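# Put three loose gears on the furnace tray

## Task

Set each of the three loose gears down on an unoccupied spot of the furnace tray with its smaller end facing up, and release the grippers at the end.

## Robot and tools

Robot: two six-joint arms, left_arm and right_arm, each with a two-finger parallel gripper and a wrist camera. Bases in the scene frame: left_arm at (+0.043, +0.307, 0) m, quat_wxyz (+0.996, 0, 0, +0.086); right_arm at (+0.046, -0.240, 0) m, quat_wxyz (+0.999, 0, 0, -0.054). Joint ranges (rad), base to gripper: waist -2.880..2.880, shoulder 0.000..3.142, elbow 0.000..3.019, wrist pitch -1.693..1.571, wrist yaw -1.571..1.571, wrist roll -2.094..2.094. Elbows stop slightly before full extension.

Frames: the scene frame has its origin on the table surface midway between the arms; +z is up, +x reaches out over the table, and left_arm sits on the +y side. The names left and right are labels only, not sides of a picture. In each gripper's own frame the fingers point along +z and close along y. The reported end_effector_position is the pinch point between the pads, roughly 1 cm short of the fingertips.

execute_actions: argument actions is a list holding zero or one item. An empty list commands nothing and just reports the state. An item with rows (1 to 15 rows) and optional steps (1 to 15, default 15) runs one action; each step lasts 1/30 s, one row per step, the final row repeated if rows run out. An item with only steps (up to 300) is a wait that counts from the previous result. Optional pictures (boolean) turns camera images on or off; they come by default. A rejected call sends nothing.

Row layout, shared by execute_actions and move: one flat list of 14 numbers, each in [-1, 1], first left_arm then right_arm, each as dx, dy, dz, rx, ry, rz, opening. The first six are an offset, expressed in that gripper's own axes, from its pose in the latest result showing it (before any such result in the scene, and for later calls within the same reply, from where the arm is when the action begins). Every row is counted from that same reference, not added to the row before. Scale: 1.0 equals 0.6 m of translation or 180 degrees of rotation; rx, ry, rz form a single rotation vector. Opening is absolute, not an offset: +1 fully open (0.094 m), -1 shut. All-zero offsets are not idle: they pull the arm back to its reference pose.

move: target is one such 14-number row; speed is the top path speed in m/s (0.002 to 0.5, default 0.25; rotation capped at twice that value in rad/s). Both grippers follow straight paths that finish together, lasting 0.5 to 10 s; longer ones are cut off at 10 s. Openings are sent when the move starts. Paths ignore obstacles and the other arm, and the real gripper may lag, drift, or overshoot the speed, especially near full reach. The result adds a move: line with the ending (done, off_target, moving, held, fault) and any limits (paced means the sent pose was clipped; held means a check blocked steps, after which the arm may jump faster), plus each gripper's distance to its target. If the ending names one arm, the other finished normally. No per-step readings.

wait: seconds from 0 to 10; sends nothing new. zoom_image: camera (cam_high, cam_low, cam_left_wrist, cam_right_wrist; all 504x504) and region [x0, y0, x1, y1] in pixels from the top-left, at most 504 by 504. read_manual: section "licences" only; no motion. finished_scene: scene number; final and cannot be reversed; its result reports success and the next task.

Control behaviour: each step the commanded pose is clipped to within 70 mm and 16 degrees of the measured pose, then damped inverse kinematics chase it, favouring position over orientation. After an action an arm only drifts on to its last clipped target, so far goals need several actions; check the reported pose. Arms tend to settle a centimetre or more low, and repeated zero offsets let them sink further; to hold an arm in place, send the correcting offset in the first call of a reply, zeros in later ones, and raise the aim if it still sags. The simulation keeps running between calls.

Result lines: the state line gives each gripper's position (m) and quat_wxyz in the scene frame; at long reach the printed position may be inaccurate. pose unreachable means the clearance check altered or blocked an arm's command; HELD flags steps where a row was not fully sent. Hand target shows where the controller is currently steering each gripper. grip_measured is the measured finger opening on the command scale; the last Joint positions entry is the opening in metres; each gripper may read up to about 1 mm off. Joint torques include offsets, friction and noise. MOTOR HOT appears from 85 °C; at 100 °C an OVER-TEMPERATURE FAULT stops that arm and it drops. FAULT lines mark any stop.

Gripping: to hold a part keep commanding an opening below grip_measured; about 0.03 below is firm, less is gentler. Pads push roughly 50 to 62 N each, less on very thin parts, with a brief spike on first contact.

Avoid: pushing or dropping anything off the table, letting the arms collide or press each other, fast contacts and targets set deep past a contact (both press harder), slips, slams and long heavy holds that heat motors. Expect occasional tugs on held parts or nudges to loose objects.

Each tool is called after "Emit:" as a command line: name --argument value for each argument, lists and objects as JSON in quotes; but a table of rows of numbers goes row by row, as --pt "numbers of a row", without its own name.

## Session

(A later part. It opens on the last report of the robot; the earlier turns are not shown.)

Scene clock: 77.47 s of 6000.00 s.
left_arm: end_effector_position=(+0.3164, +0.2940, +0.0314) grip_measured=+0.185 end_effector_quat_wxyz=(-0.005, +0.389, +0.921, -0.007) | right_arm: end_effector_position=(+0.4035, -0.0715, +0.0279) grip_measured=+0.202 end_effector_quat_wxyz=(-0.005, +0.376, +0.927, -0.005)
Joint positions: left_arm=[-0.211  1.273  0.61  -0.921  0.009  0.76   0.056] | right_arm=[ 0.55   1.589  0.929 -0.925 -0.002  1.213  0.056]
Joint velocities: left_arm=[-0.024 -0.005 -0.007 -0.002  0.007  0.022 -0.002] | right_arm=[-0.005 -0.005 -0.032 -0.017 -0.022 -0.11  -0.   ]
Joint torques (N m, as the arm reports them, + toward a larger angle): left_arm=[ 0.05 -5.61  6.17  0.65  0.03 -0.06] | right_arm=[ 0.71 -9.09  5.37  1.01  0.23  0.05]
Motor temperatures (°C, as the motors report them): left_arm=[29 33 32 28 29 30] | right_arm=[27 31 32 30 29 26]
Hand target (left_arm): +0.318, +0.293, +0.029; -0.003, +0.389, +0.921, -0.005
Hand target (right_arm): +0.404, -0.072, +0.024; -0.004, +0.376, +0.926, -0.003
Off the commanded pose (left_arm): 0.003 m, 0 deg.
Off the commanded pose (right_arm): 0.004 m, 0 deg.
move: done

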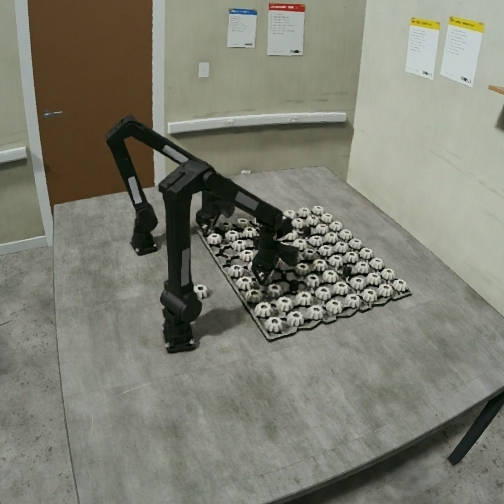

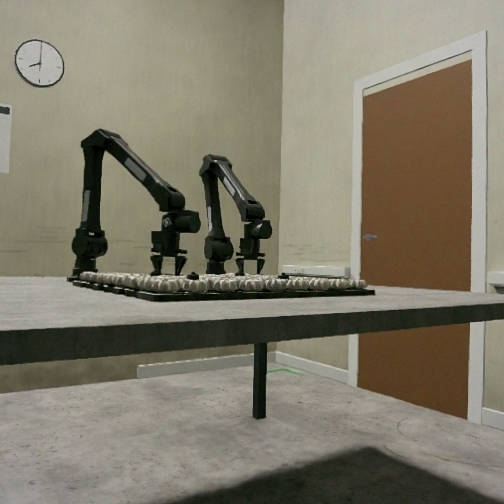

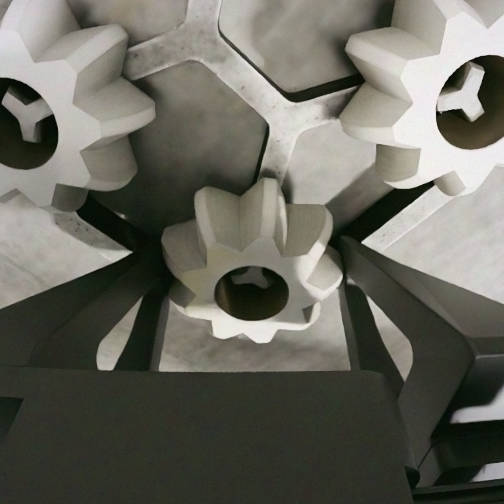

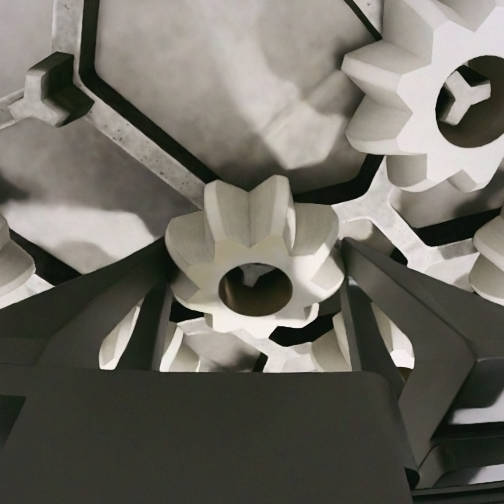

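Emit:
move --target '[0,0,0,0,0,0,0.45, 0,0,0,0,0,0,0.45]' --speed 0.02

Emit:
move --target '[-0.025,0.022,-0.13,0,0,0,0.5, -0.011,0.031,-0.13,0,0,0,0.5]' --speed 0.08

Scene clock: 80.60 s of 6000.00 s.
left_arm: end_effector_position=(+0.3164, +0.2940, +0.0314) grip_measured=+0.448 end_effector_quat_wxyz=(-0.005, +0.389, +0.921, -0.007) | right_arm: end_effector_position=(+0.4035, -0.0715, +0.0279) grip_measured=+0.448 end_effector_quat_wxyz=(-0.005, +0.376, +0.927, -0.005)
Joint positions: left_arm=[-0.211  1.273  0.61  -0.921  0.01   0.76   0.068] | right_arm=[ 0.55   1.589  0.929 -0.925 -0.002  1.213  0.068]
Joint velocities: left_arm=[-0.024 -0.015  0.007  0.012 -0.037 -0.037 -0.001] | right_arm=[-0.005 -0.015 -0.037 -0.002 -0.051 -0.022 -0.   ]
Joint torques (N m, as the arm reports them, + toward a larger angle): left_arm=[ 0.42 -5.94  6.38  0.23  0.06 -0.01] | right_arm=[ 0.98 -9.78  5.88  0.53  0.21  0.06]
Motor temperatures (°C, as the motors report them): left_arm=[29 33 32 28 29 30] | right_arm=[27 31 32 30 29 26]
Hand target (left_arm): +0.316, +0.294, +0.031; -0.005, +0.389, +0.921, -0.007
Hand target (right_arm): +0.403, -0.071, +0.028; -0.005, +0.376, +0.927, -0.004
Off the commanded pose (left_arm): 0.000 m, 0 deg.
Off the commanded pose (right_arm): 0.000 m, 0 deg.
move: done

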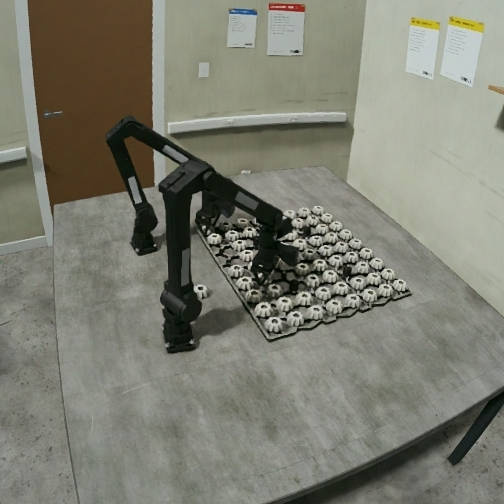

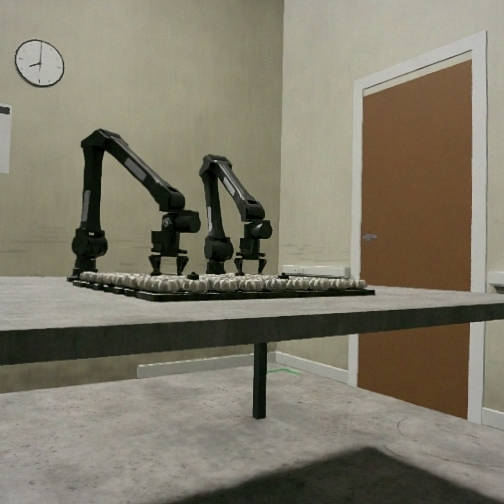

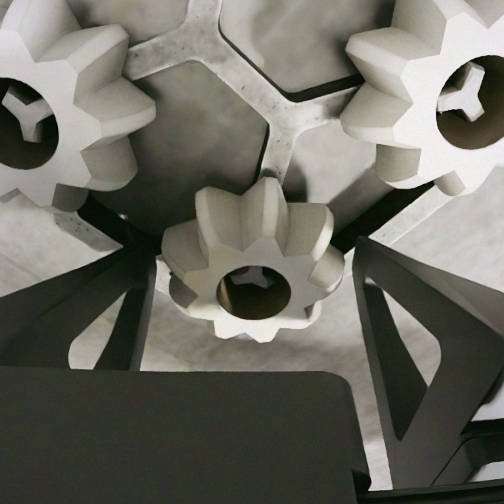

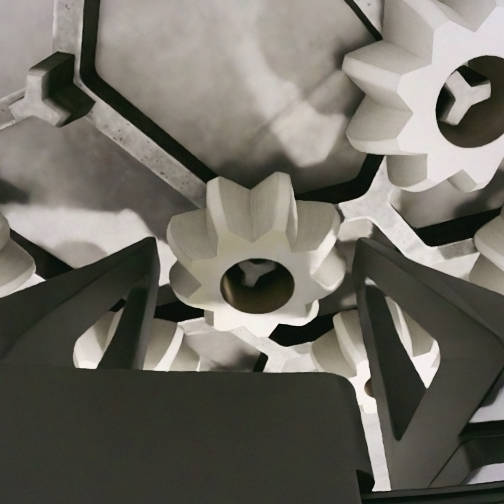

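Scene clock: 81.97 s of 6000.00 s.
left_arm: end_effector_position=(+0.3184, +0.2940, +0.0891) grip_measured=+0.498 end_effector_quat_wxyz=(-0.027, +0.389, +0.921, -0.015) | right_arm: end_effector_position=(+0.4023, -0.0715, +0.0803) grip_measured=+0.499 end_effector_quat_wxyz=(-0.027, +0.376, +0.926, -0.026)
Joint positions: left_arm=[-0.211  1.207  0.733 -1.159  0.009  0.76   0.07 ] | right_arm=[ 0.55   1.541  1.033 -1.137 -0.004  1.213  0.07 ]
Joint velocities: left_arm=[ 0.015 -0.015  0.002  0.007 -0.066  0.037  0.001] | right_arm=[ 0.005 -0.005 -0.002  0.002 -0.051  0.007 -0.001]
Joint torques (N m, as the arm reports them, + toward a larger angle): left_arm=[ 0.25 -6.23 10.64 -0.34  0.1  -0.03] | right_arm=[  1.46 -10.78  10.05  -0.12   0.31   0.14]
Motor temperatures (°C, as the motors report them): left_arm=[29 33 32 28 29 30] | right_arm=[27 31 32 30 29 26]
Hand target (left_arm): +0.336, +0.293, +0.109; -0.005, +0.389, +0.921, -0.007
Hand target (right_arm): +0.422, -0.061, +0.105; -0.005, +0.376, +0.927, -0.004
Off the commanded pose (left_arm): 0.028 m, 3 deg.
Off the commanded pose (right_arm): 0.034 m, 3 deg.
move: off_target (left_arm, right_arm)

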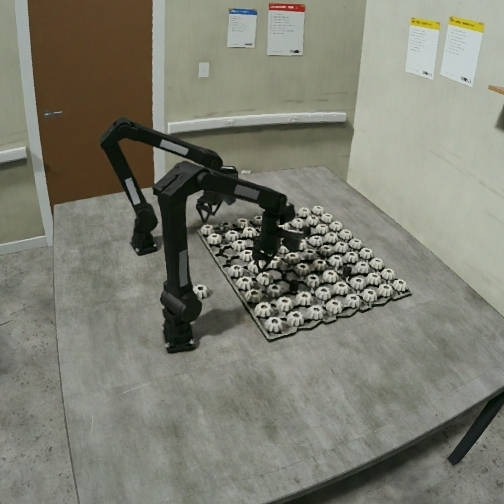

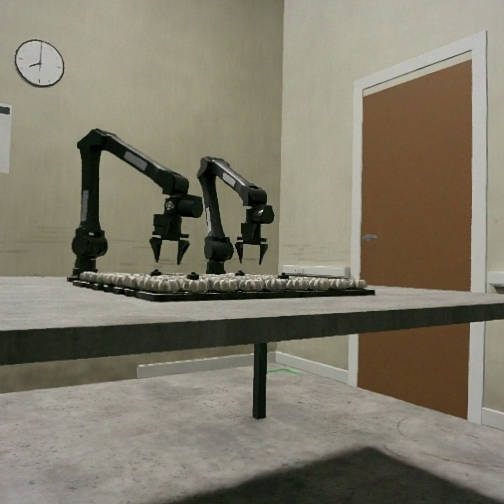

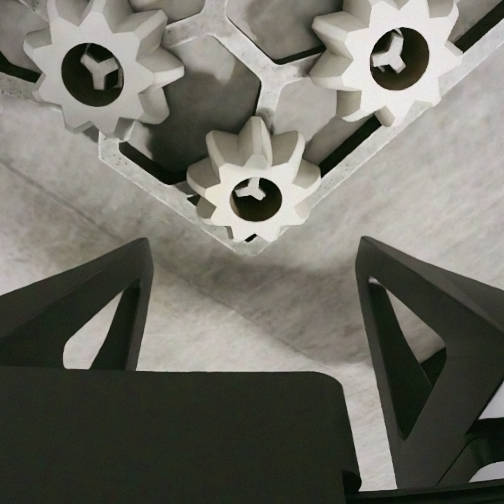

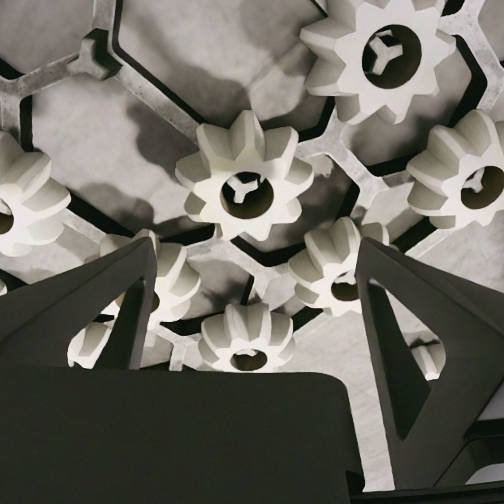

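Emit:
move --target '[0.173,0.123,-0.1,0,0,0,1, 0.291,-0.233,0.008,-0.0097,-0.0246,-0.4953,1]' --speed 0.3

Scene clock: 88.97 s of 6000.00 s.
left_arm: end_effector_position=(+0.2867, +0.4090, +0.1286) grip_measured=+1.000 end_effector_quat_wxyz=(-0.043, +0.386, +0.921, -0.032) | right_arm: end_effector_position=(+0.1830, -0.0474, +0.0912) grip_measured=+1.000 end_effector_quat_wxyz=(+0.002, -0.375, +0.927, +0.001)
Joint positions: left_arm=[ 0.218  1.156  0.805 -1.326 -0.015  1.182  0.094] | right_arm=[ 1.064  1.031  0.618 -1.154  0.     0.188  0.094]
Joint velocities: left_arm=[ 0.015 -0.005 -0.002 -0.007 -0.037  0.066  0.   ] | right_arm=[-0.005  0.015 -0.002  0.002 -0.037 -0.022  0.   ]
Joint torques (N m, as the arm reports them, + toward a larger angle): left_arm=[ 0.96 -6.44 11.14 -0.37  0.02  0.17] | right_arm=[ 1.3  -3.52  6.24  0.16  0.03  0.01]
Motor temperatures (°C, as the motors report them): left_arm=[29 33 33 28 29 30] | right_arm=[27 31 32 30 29 26]
Hand target (left_arm): +0.302, +0.418, +0.150; -0.025, +0.389, +0.921, -0.014
Hand target (right_arm): +0.179, -0.051, +0.090; -0.003, -0.383, +0.924, -0.001
Off the commanded pose (left_arm): 0.028 m, 3 deg.
Off the commanded pose (right_arm): 0.004 m, 1 deg.
After step 90, 0.93 s passed at rest.
move: off_target (left_arm)

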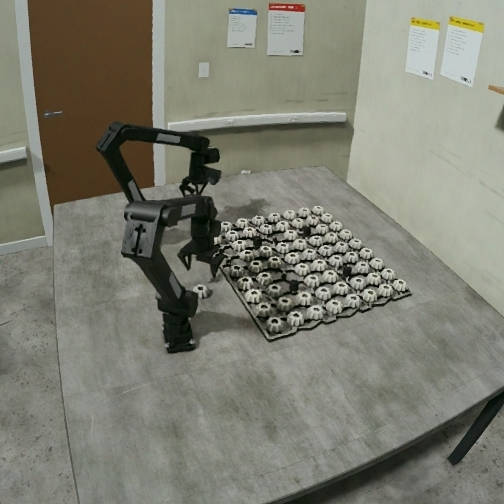

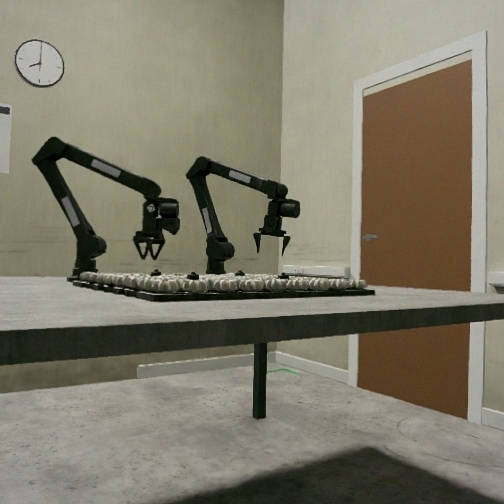

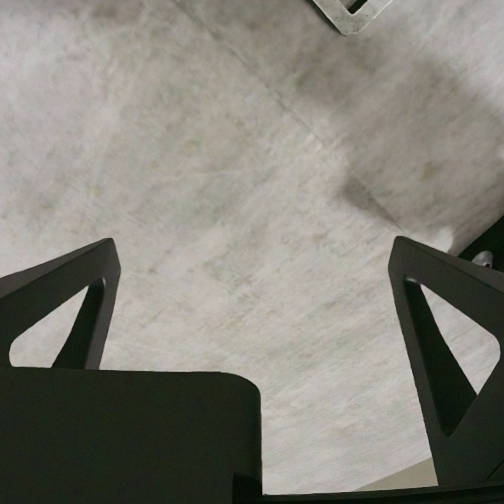

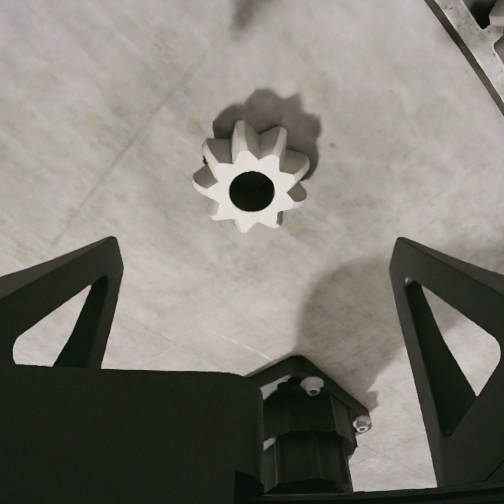

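Emit:
move --target '[0,0,0,0,0,0,1, 0.008,0.004,0.133,0,0,0,1]' --speed 0.09

Scene clock: 91.60 s of 6000.00 s.
left_arm: end_effector_position=(+0.2867, +0.4090, +0.1286) grip_measured=+1.000 end_effector_quat_wxyz=(-0.043, +0.387, +0.921, -0.033) | right_arm: end_effector_position=(+0.1798, -0.0520, +0.0145) grip_measured=+1.000 end_effector_quat_wxyz=(-0.000, -0.375, +0.927, -0.000)
Joint positions: left_arm=[ 0.218  1.156  0.805 -1.326 -0.015  1.184  0.094] | right_arm=[ 1.064  1.175  0.476 -0.872  0.     0.186  0.094]
Joint velocities: left_arm=[-0.005  0.015  0.002  0.007 -0.007 -0.051  0.   ] | right_arm=[ 0.005 -0.005  0.007  0.007  0.051 -0.051  0.   ]
Joint torques (N m, as the arm reports them, + toward a larger angle): left_arm=[ 0.41 -5.64  7.35  0.02  0.07 -0.03] | right_arm=[ 1.7  -3.68  5.29  1.1   0.15  0.22]
Motor temperatures (°C, as the motors report them): left_arm=[29 32 33 28 29 30] | right_arm=[27 31 32 30 29 26]
Hand target (left_arm): +0.287, +0.409, +0.129; -0.043, +0.386, +0.921, -0.032
Hand target (right_arm): +0.178, -0.051, +0.012; +0.002, -0.374, +0.927, +0.001
Off the commanded pose (left_arm): 0.000 m, 0 deg.
Off the commanded pose (right_arm): 0.005 m, 0 deg.
move: done

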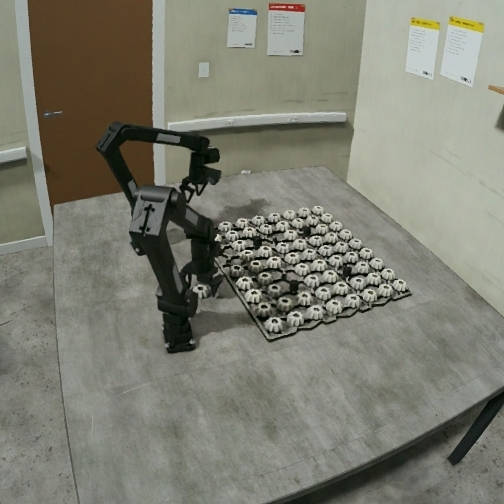

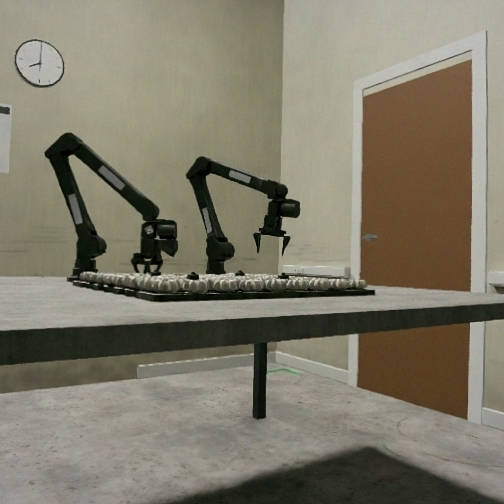

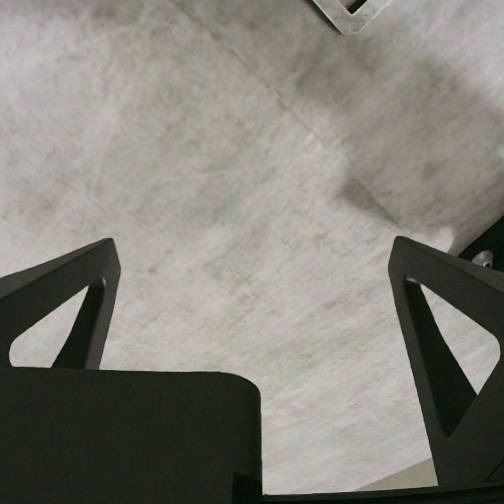

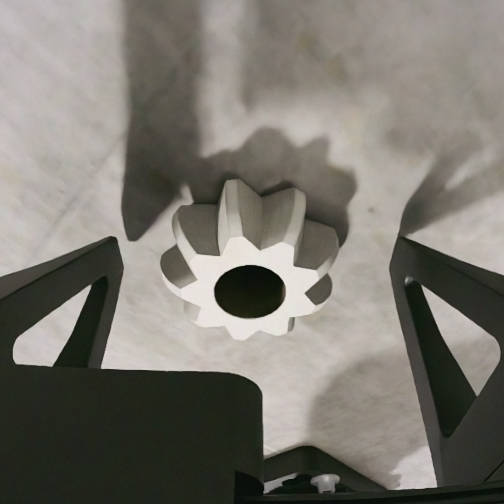

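Emit:
move --target '[0,0,0,0,0,0,1, 0.006,0.003,0.009,0,0,0,1]' --speed 0.03

Emit:
move --target '[0,0,0,0,0,0,1, 0,0,0,0,0,0,0.165]' --speed 0.03

Scene clock: 104.37 s of 6000.00 s.
left_arm: end_effector_position=(+0.2867, +0.4090, +0.1286) grip_measured=+1.000 end_effector_quat_wxyz=(-0.043, +0.387, +0.921, -0.033) | right_arm: end_effector_position=(+0.1778, -0.0543, +0.0121) grip_measured=+1.000 end_effector_quat_wxyz=(-0.002, -0.376, +0.927, -0.001)
Joint positions: left_arm=[ 0.218  1.156  0.805 -1.326 -0.015  1.184  0.094] | right_arm=[ 1.065  1.175  0.468 -0.868  0.     0.186  0.094]
Joint velocities: left_arm=[-0.005  0.005  0.002 -0.022  0.037 -0.022  0.   ] | right_arm=[-0.005  0.005  0.002  0.002 -0.007  0.051  0.   ]
Joint torques (N m, as the arm reports them, + toward a larger angle): left_arm=[ 0.4  -5.64  7.36  0.02  0.07 -0.01] | right_arm=[ 1.44 -3.19  5.36  1.14  0.14  0.2 ]
Motor temperatures (°C, as the motors report them): left_arm=[29 32 32 28 29 30] | right_arm=[27 30 32 30 29 26]
Hand target (left_arm): +0.287, +0.409, +0.129; -0.043, +0.387, +0.921, -0.033
Hand target (right_arm): +0.176, -0.054, +0.009; -0.000, -0.376, +0.927, -0.000
Off the commanded pose (left_arm): 0.000 m, 0 deg.
Off the commanded pose (right_arm): 0.004 m, 0 deg.
After step 90, 8.97 s passed at rest.
move: done

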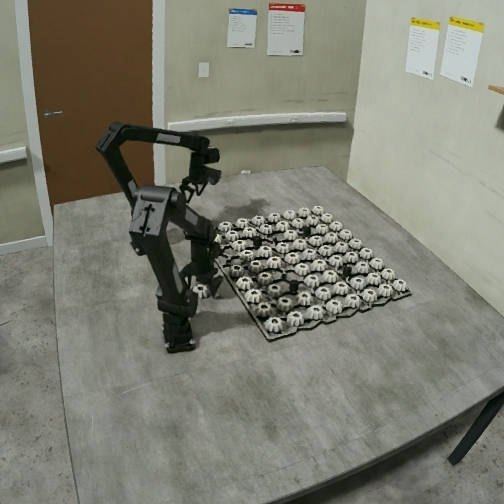

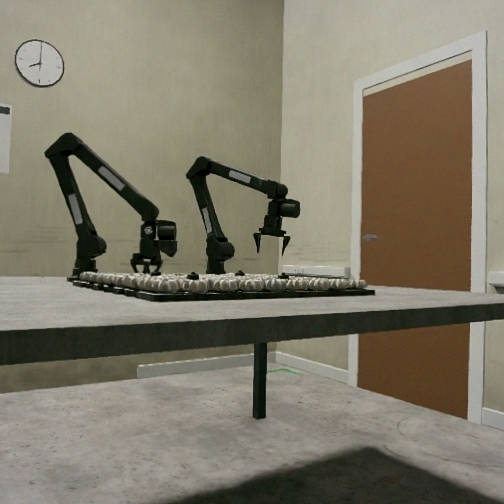

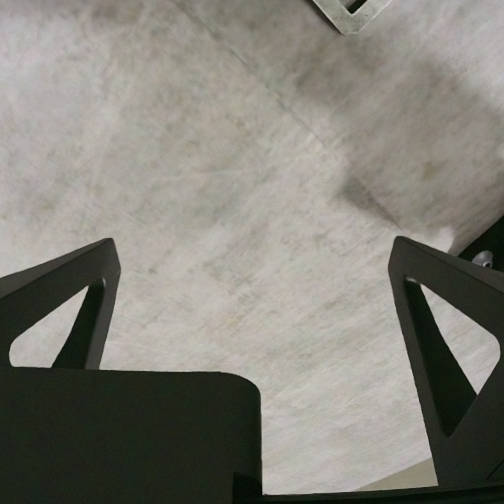

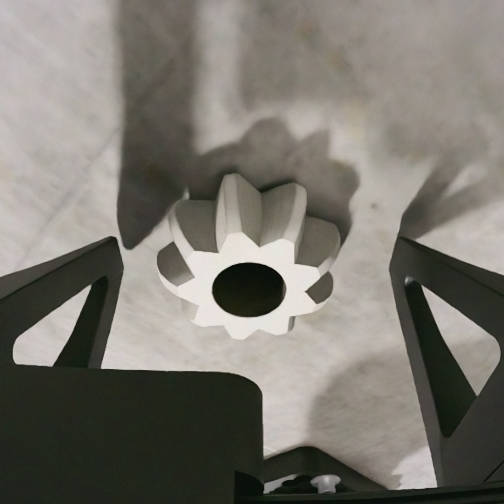

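Scene clock: 104.87 s of 6000.00 s.
left_arm: end_effector_position=(+0.2867, +0.4090, +0.1286) grip_measured=+1.000 end_effector_quat_wxyz=(-0.043, +0.387, +0.921, -0.033) | right_arm: end_effector_position=(+0.1777, -0.0542, +0.0121) grip_measured=+0.194 end_effector_quat_wxyz=(-0.002, -0.376, +0.927, -0.001)
Joint positions: left_arm=[ 0.218  1.156  0.805 -1.326 -0.015  1.184  0.094] | right_arm=[ 1.065  1.175  0.468 -0.868 -0.     0.186  0.056]
Joint velocities: left_arm=[-0.015 -0.005 -0.002 -0.012 -0.037 -0.022  0.   ] | right_arm=[-0.015  0.015  0.002  0.002 -0.066 -0.022 -0.001]
Joint torques (N m, as the arm reports them, + toward a larger angle): left_arm=[ 0.44 -5.66  7.35  0.02  0.07 -0.01] | right_arm=[ 0.78 -3.36  5.71  0.51  0.17  0.07]
Motor temperatures (°C, as the motors report them): left_arm=[29 32 32 28 29 30] | right_arm=[27 30 32 30 29 26]
Hand target (left_arm): +0.287, +0.409, +0.129; -0.043, +0.387, +0.921, -0.033
Hand target (right_arm): +0.178, -0.054, +0.012; -0.002, -0.376, +0.927, -0.001
Off the commanded pose (left_arm): 0.000 m, 0 deg.
Off the commanded pose (right_arm): 0.000 m, 0 deg.
move: done

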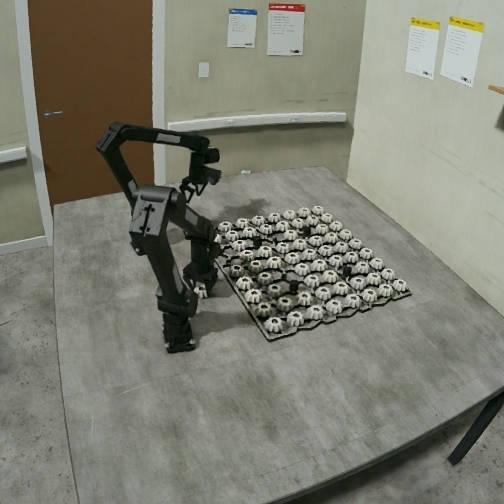

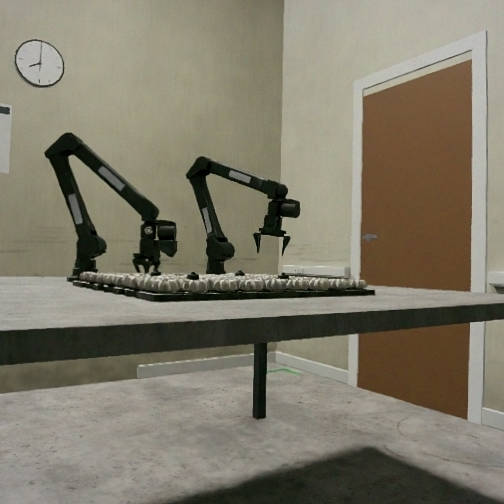

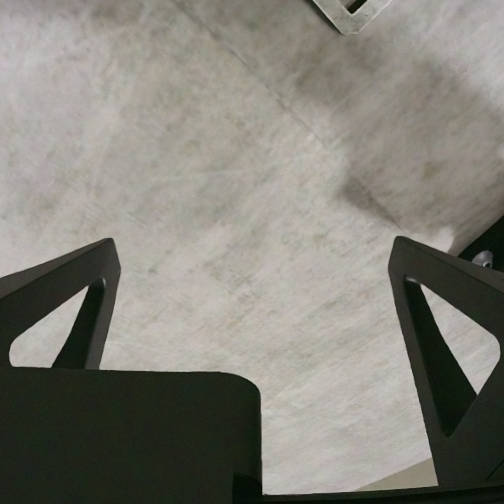

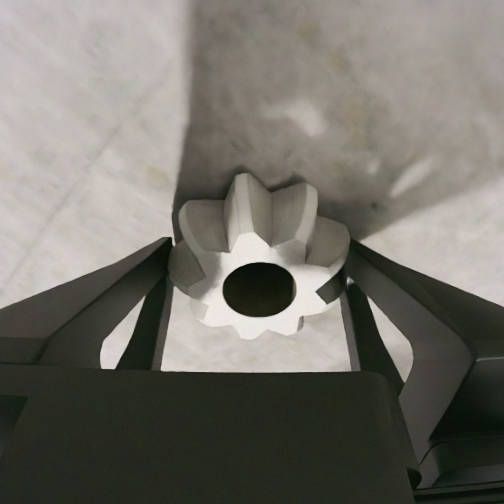

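Emit:
move --target '[0,0,0,0,0,0,1, -0.03,0,-0.15,0,0,0,0.165]' --speed 0.1

Emit:
move --target '[0,0,0,0,0,0,1, -0.36,-0.014,-0.142,-0.004,-0.025,-0.005,0.165]' --speed 0.2

Scene clock: 109.43 s of 6000.00 s.
left_arm: end_effector_position=(+0.2867, +0.4090, +0.1286) grip_measured=+1.000 end_effector_quat_wxyz=(-0.043, +0.387, +0.921, -0.033) | right_arm: end_effector_position=(+0.1727, -0.0614, +0.0731) grip_measured=+0.194 end_effector_quat_wxyz=(-0.033, -0.376, +0.926, -0.021)
Joint positions: left_arm=[ 0.218  1.156  0.805 -1.326 -0.015  1.184  0.094] | right_arm=[ 1.065  1.071  0.588 -1.167 -0.     0.186  0.056]
Joint velocities: left_arm=[ 0.005 -0.015 -0.002 -0.002  0.081  0.051  0.   ] | right_arm=[ 0.005  0.005 -0.012 -0.002  0.066  0.051 -0.   ]
Joint torques (N m, as the arm reports them, + toward a larger angle): left_arm=[ 0.42 -5.61  7.36  0.02  0.07 -0.01] | right_arm=[ 0.31 -4.32 11.04  0.28  0.16 -0.02]
Motor temperatures (°C, as the motors report them): left_arm=[29 32 32 28 29 30] | right_arm=[27 30 32 30 29 26]
Hand target (left_arm): +0.287, +0.409, +0.129; -0.043, +0.387, +0.921, -0.033
Hand target (right_arm): +0.190, -0.040, +0.101; -0.001, -0.376, +0.927, -0.001
Off the commanded pose (left_arm): 0.000 m, 0 deg.
Off the commanded pose (right_arm): 0.040 m, 4 deg.
After step 90, 0.30 s passed at rest.
move: off_target (right_arm)

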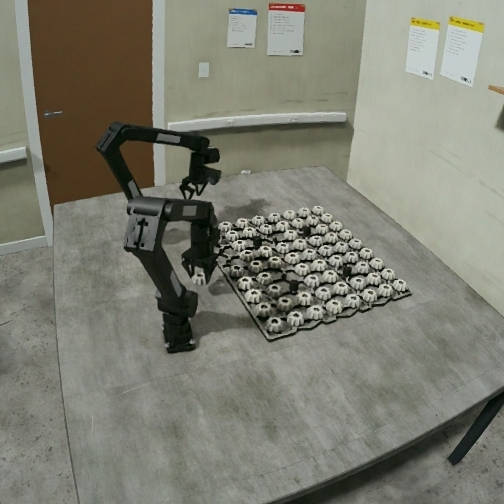

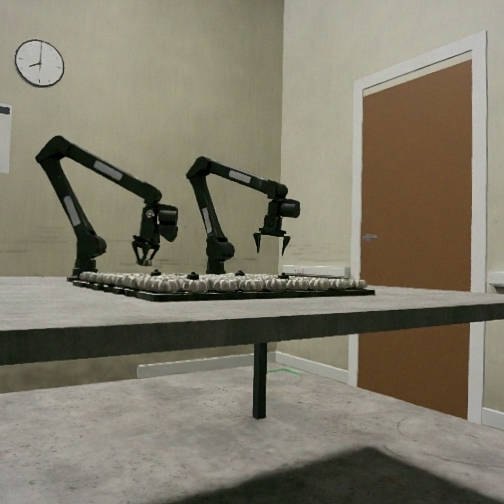

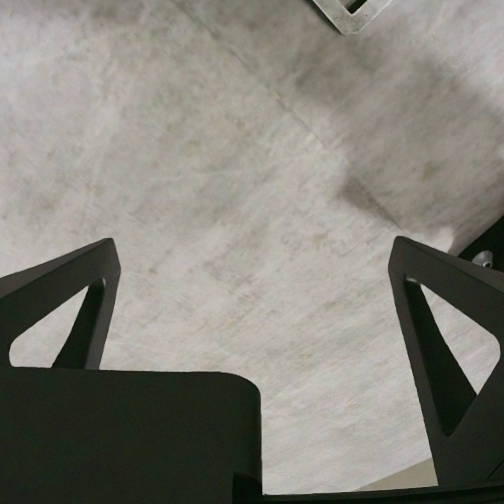

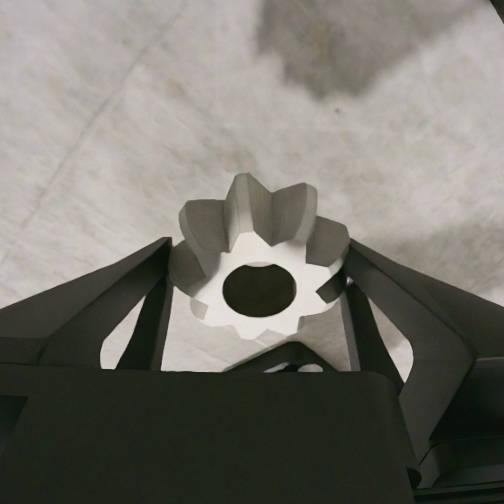

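Scene clock: 111.10 s of 6000.00 s.
left_arm: end_effector_position=(+0.2867, +0.4090, +0.1286) grip_measured=+1.000 end_effector_quat_wxyz=(-0.043, +0.387, +0.921, -0.033) | right_arm: end_effector_position=(+0.3176, +0.0728, +0.1139) grip_measured=+0.194 end_effector_quat_wxyz=(-0.025, -0.382, +0.924, -0.014)
Joint positions: left_arm=[ 0.218  1.156  0.805 -1.326 -0.015  1.184  0.094] | right_arm=[ 0.967  1.539  1.131 -1.22   0.003  0.075  0.056]
Joint velocities: left_arm=[-0.024 -0.005 -0.017 -0.007 -0.022 -0.022  0.   ] | right_arm=[-0.015 -0.015 -0.017  0.007  0.037 -0.037  0.   ]
Joint torques (N m, as the arm reports them, + toward a larger angle): left_arm=[ 0.43 -5.65  7.35  0.01  0.08 -0.01] | right_arm=[-0.38 -9.95 11.11  0.28  0.02 -0.03]
Motor temperatures (°C, as the motors report them): left_arm=[29 32 32 28 29 30] | right_arm=[27 30 32 30 29 26]
Hand target (left_arm): +0.287, +0.409, +0.129; -0.043, +0.387, +0.921, -0.033
Hand target (right_arm): +0.335, +0.089, +0.140; +0.002, -0.384, +0.923, +0.000
Off the commanded pose (left_arm): 0.000 m, 0 deg.
Off the commanded pose (right_arm): 0.037 m, 3 deg.
move: off_target (right_arm)

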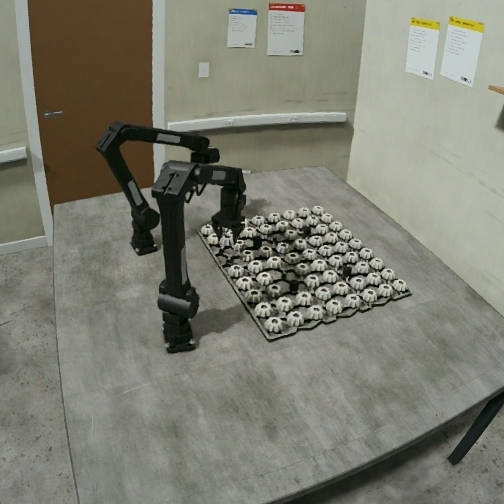

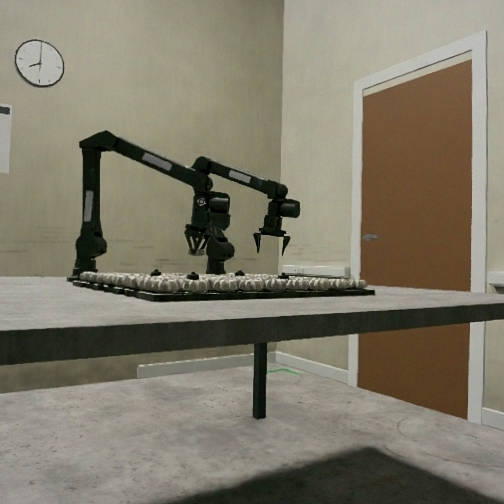

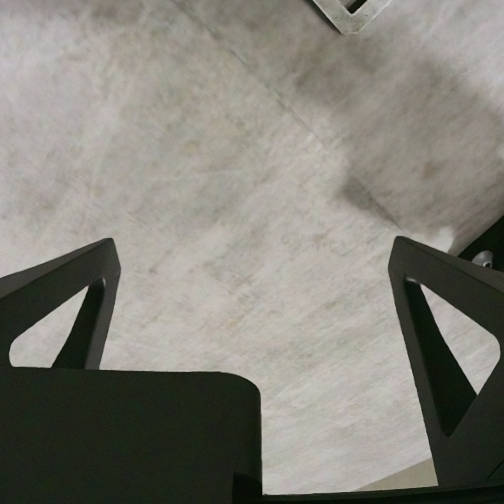

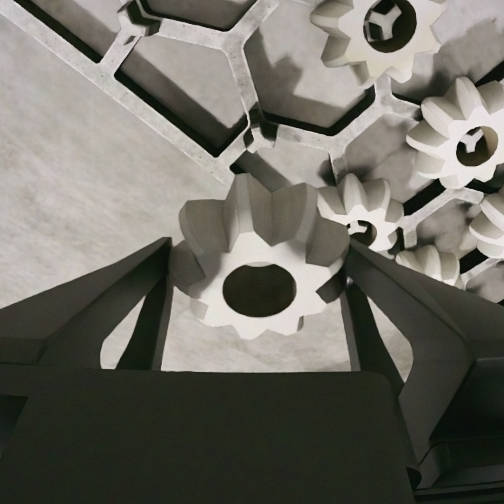

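Emit:
move --target '[0,0,0,0,0,0,1, -0.027,0,0.097,-0.002,-0.018,0,0.165]' --speed 0.08

Scene clock: 116.03 s of 6000.00 s.
left_arm: end_effector_position=(+0.2867, +0.4090, +0.1286) grip_measured=+1.000 end_effector_quat_wxyz=(-0.043, +0.387, +0.921, -0.033) | right_arm: end_effector_position=(+0.3220, +0.0779, +0.0515) grip_measured=+0.194 end_effector_quat_wxyz=(-0.010, -0.382, +0.924, -0.007)
Joint positions: left_arm=[ 0.218  1.156  0.805 -1.326 -0.015  1.184  0.094] | right_arm=[ 0.967  1.616  1.039 -1.018  0.003  0.075  0.056]
Joint velocities: left_arm=[-0.024 -0.005 -0.012  0.002 -0.066 -0.007  0.   ] | right_arm=[-0.005  0.005  0.002 -0.007  0.022 -0.007  0.001]
Joint torques (N m, as the arm reports them, + toward a larger angle): left_arm=[ 0.41 -5.64  7.35  0.02  0.07 -0.01] | right_arm=[  0.19 -11.08   6.4    0.98   0.05   0.01]
Motor temperatures (°C, as the motors report them): left_arm=[29 32 32 28 29 30] | right_arm=[27 30 33 30 29 26]
Hand target (left_arm): +0.287, +0.409, +0.129; -0.043, +0.387, +0.921, -0.033
Hand target (right_arm): +0.327, +0.080, +0.055; -0.000, -0.382, +0.924, -0.001
Off the commanded pose (left_arm): 0.000 m, 0 deg.
Off the commanded pose (right_arm): 0.007 m, 1 deg.
After step 90, 0.80 s passed at rest.
move: done

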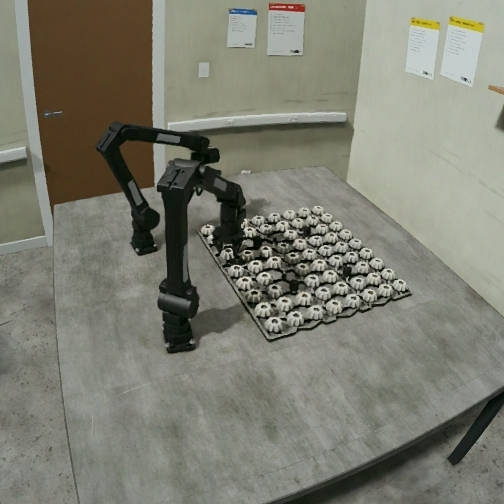

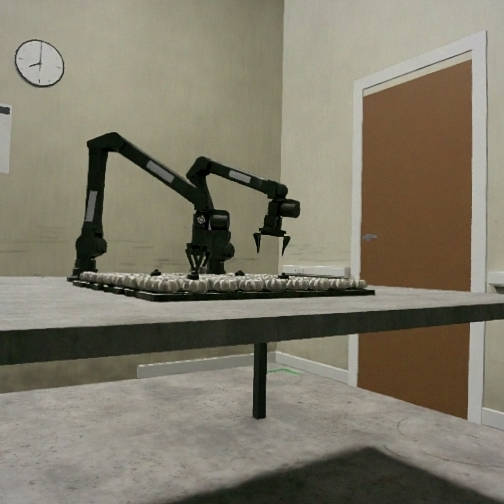

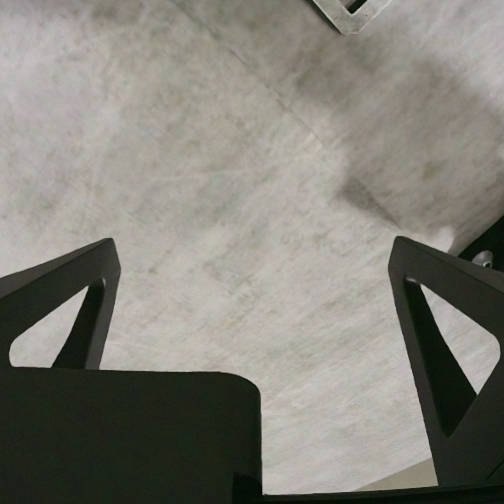

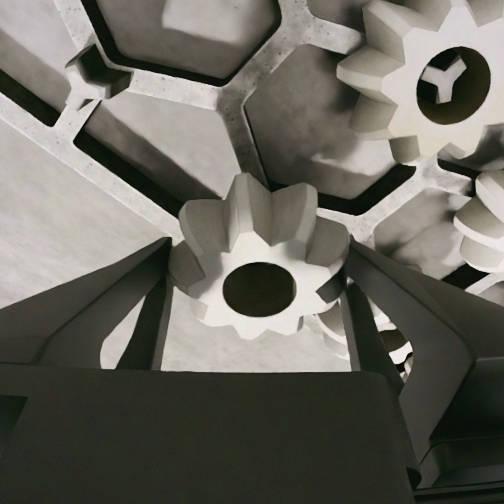

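Emit:
move --target '[0,0,0,0,0,0,1, -0.007,-0.004,0.038,-0.001,-0.007,0,0.165]' --speed 0.025

Scene clock: 119.23 s of 6000.00 s.
left_arm: end_effector_position=(+0.2867, +0.4090, +0.1286) grip_measured=+1.000 end_effector_quat_wxyz=(-0.043, +0.387, +0.921, -0.033) | right_arm: end_effector_position=(+0.3226, +0.0766, +0.0282) grip_measured=+0.194 end_effector_quat_wxyz=(-0.007, -0.381, +0.925, -0.006)
Joint positions: left_arm=[ 0.218  1.156  0.805 -1.326 -0.015  1.184  0.094] | right_arm=[ 0.964  1.649  1.006 -0.947  0.004  0.075  0.056]
Joint velocities: left_arm=[-0.005 -0.015 -0.002 -0.012 -0.125  0.037  0.   ] | right_arm=[-0.005 -0.015 -0.007 -0.002 -0.022 -0.007 -0.   ]
Joint torques (N m, as the arm reports them, + toward a larger angle): left_arm=[ 0.42 -5.64  7.35  0.02  0.07 -0.01] | right_arm=[  1.07 -11.2    5.92   1.07   0.04  -0.01]
Motor temperatures (°C, as the motors report them): left_arm=[29 32 32 28 29 30] | right_arm=[27 31 32 30 29 26]
Hand target (left_arm): +0.287, +0.409, +0.129; -0.043, +0.387, +0.921, -0.033
Hand target (right_arm): +0.326, +0.078, +0.029; -0.000, -0.382, +0.924, -0.001
Off the commanded pose (left_arm): 0.000 m, 0 deg.
Off the commanded pose (right_arm): 0.004 m, 1 deg.
move: done

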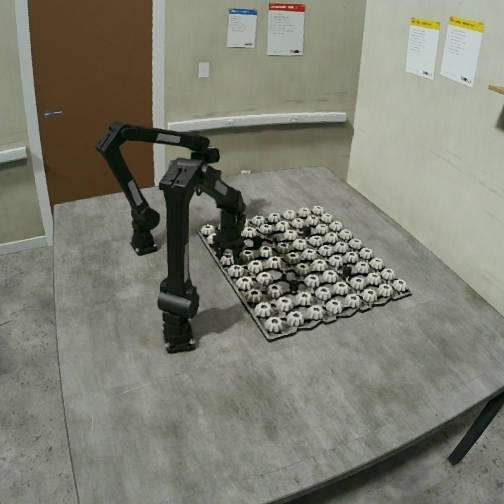

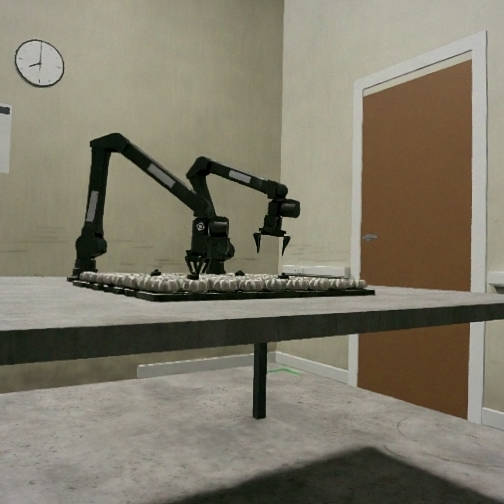

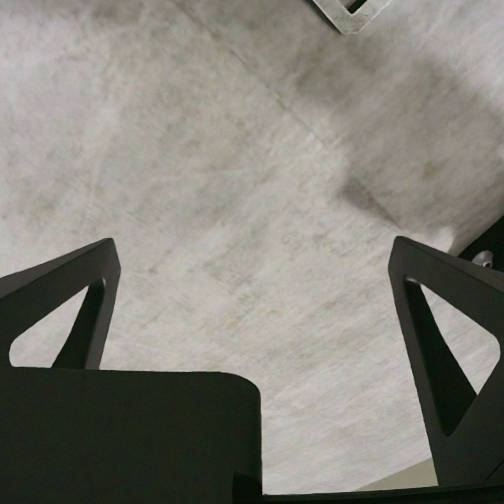

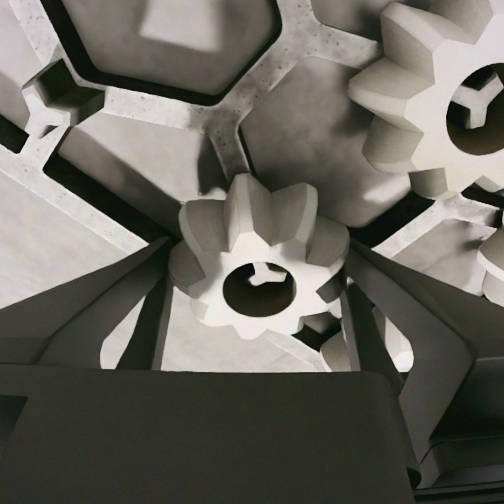

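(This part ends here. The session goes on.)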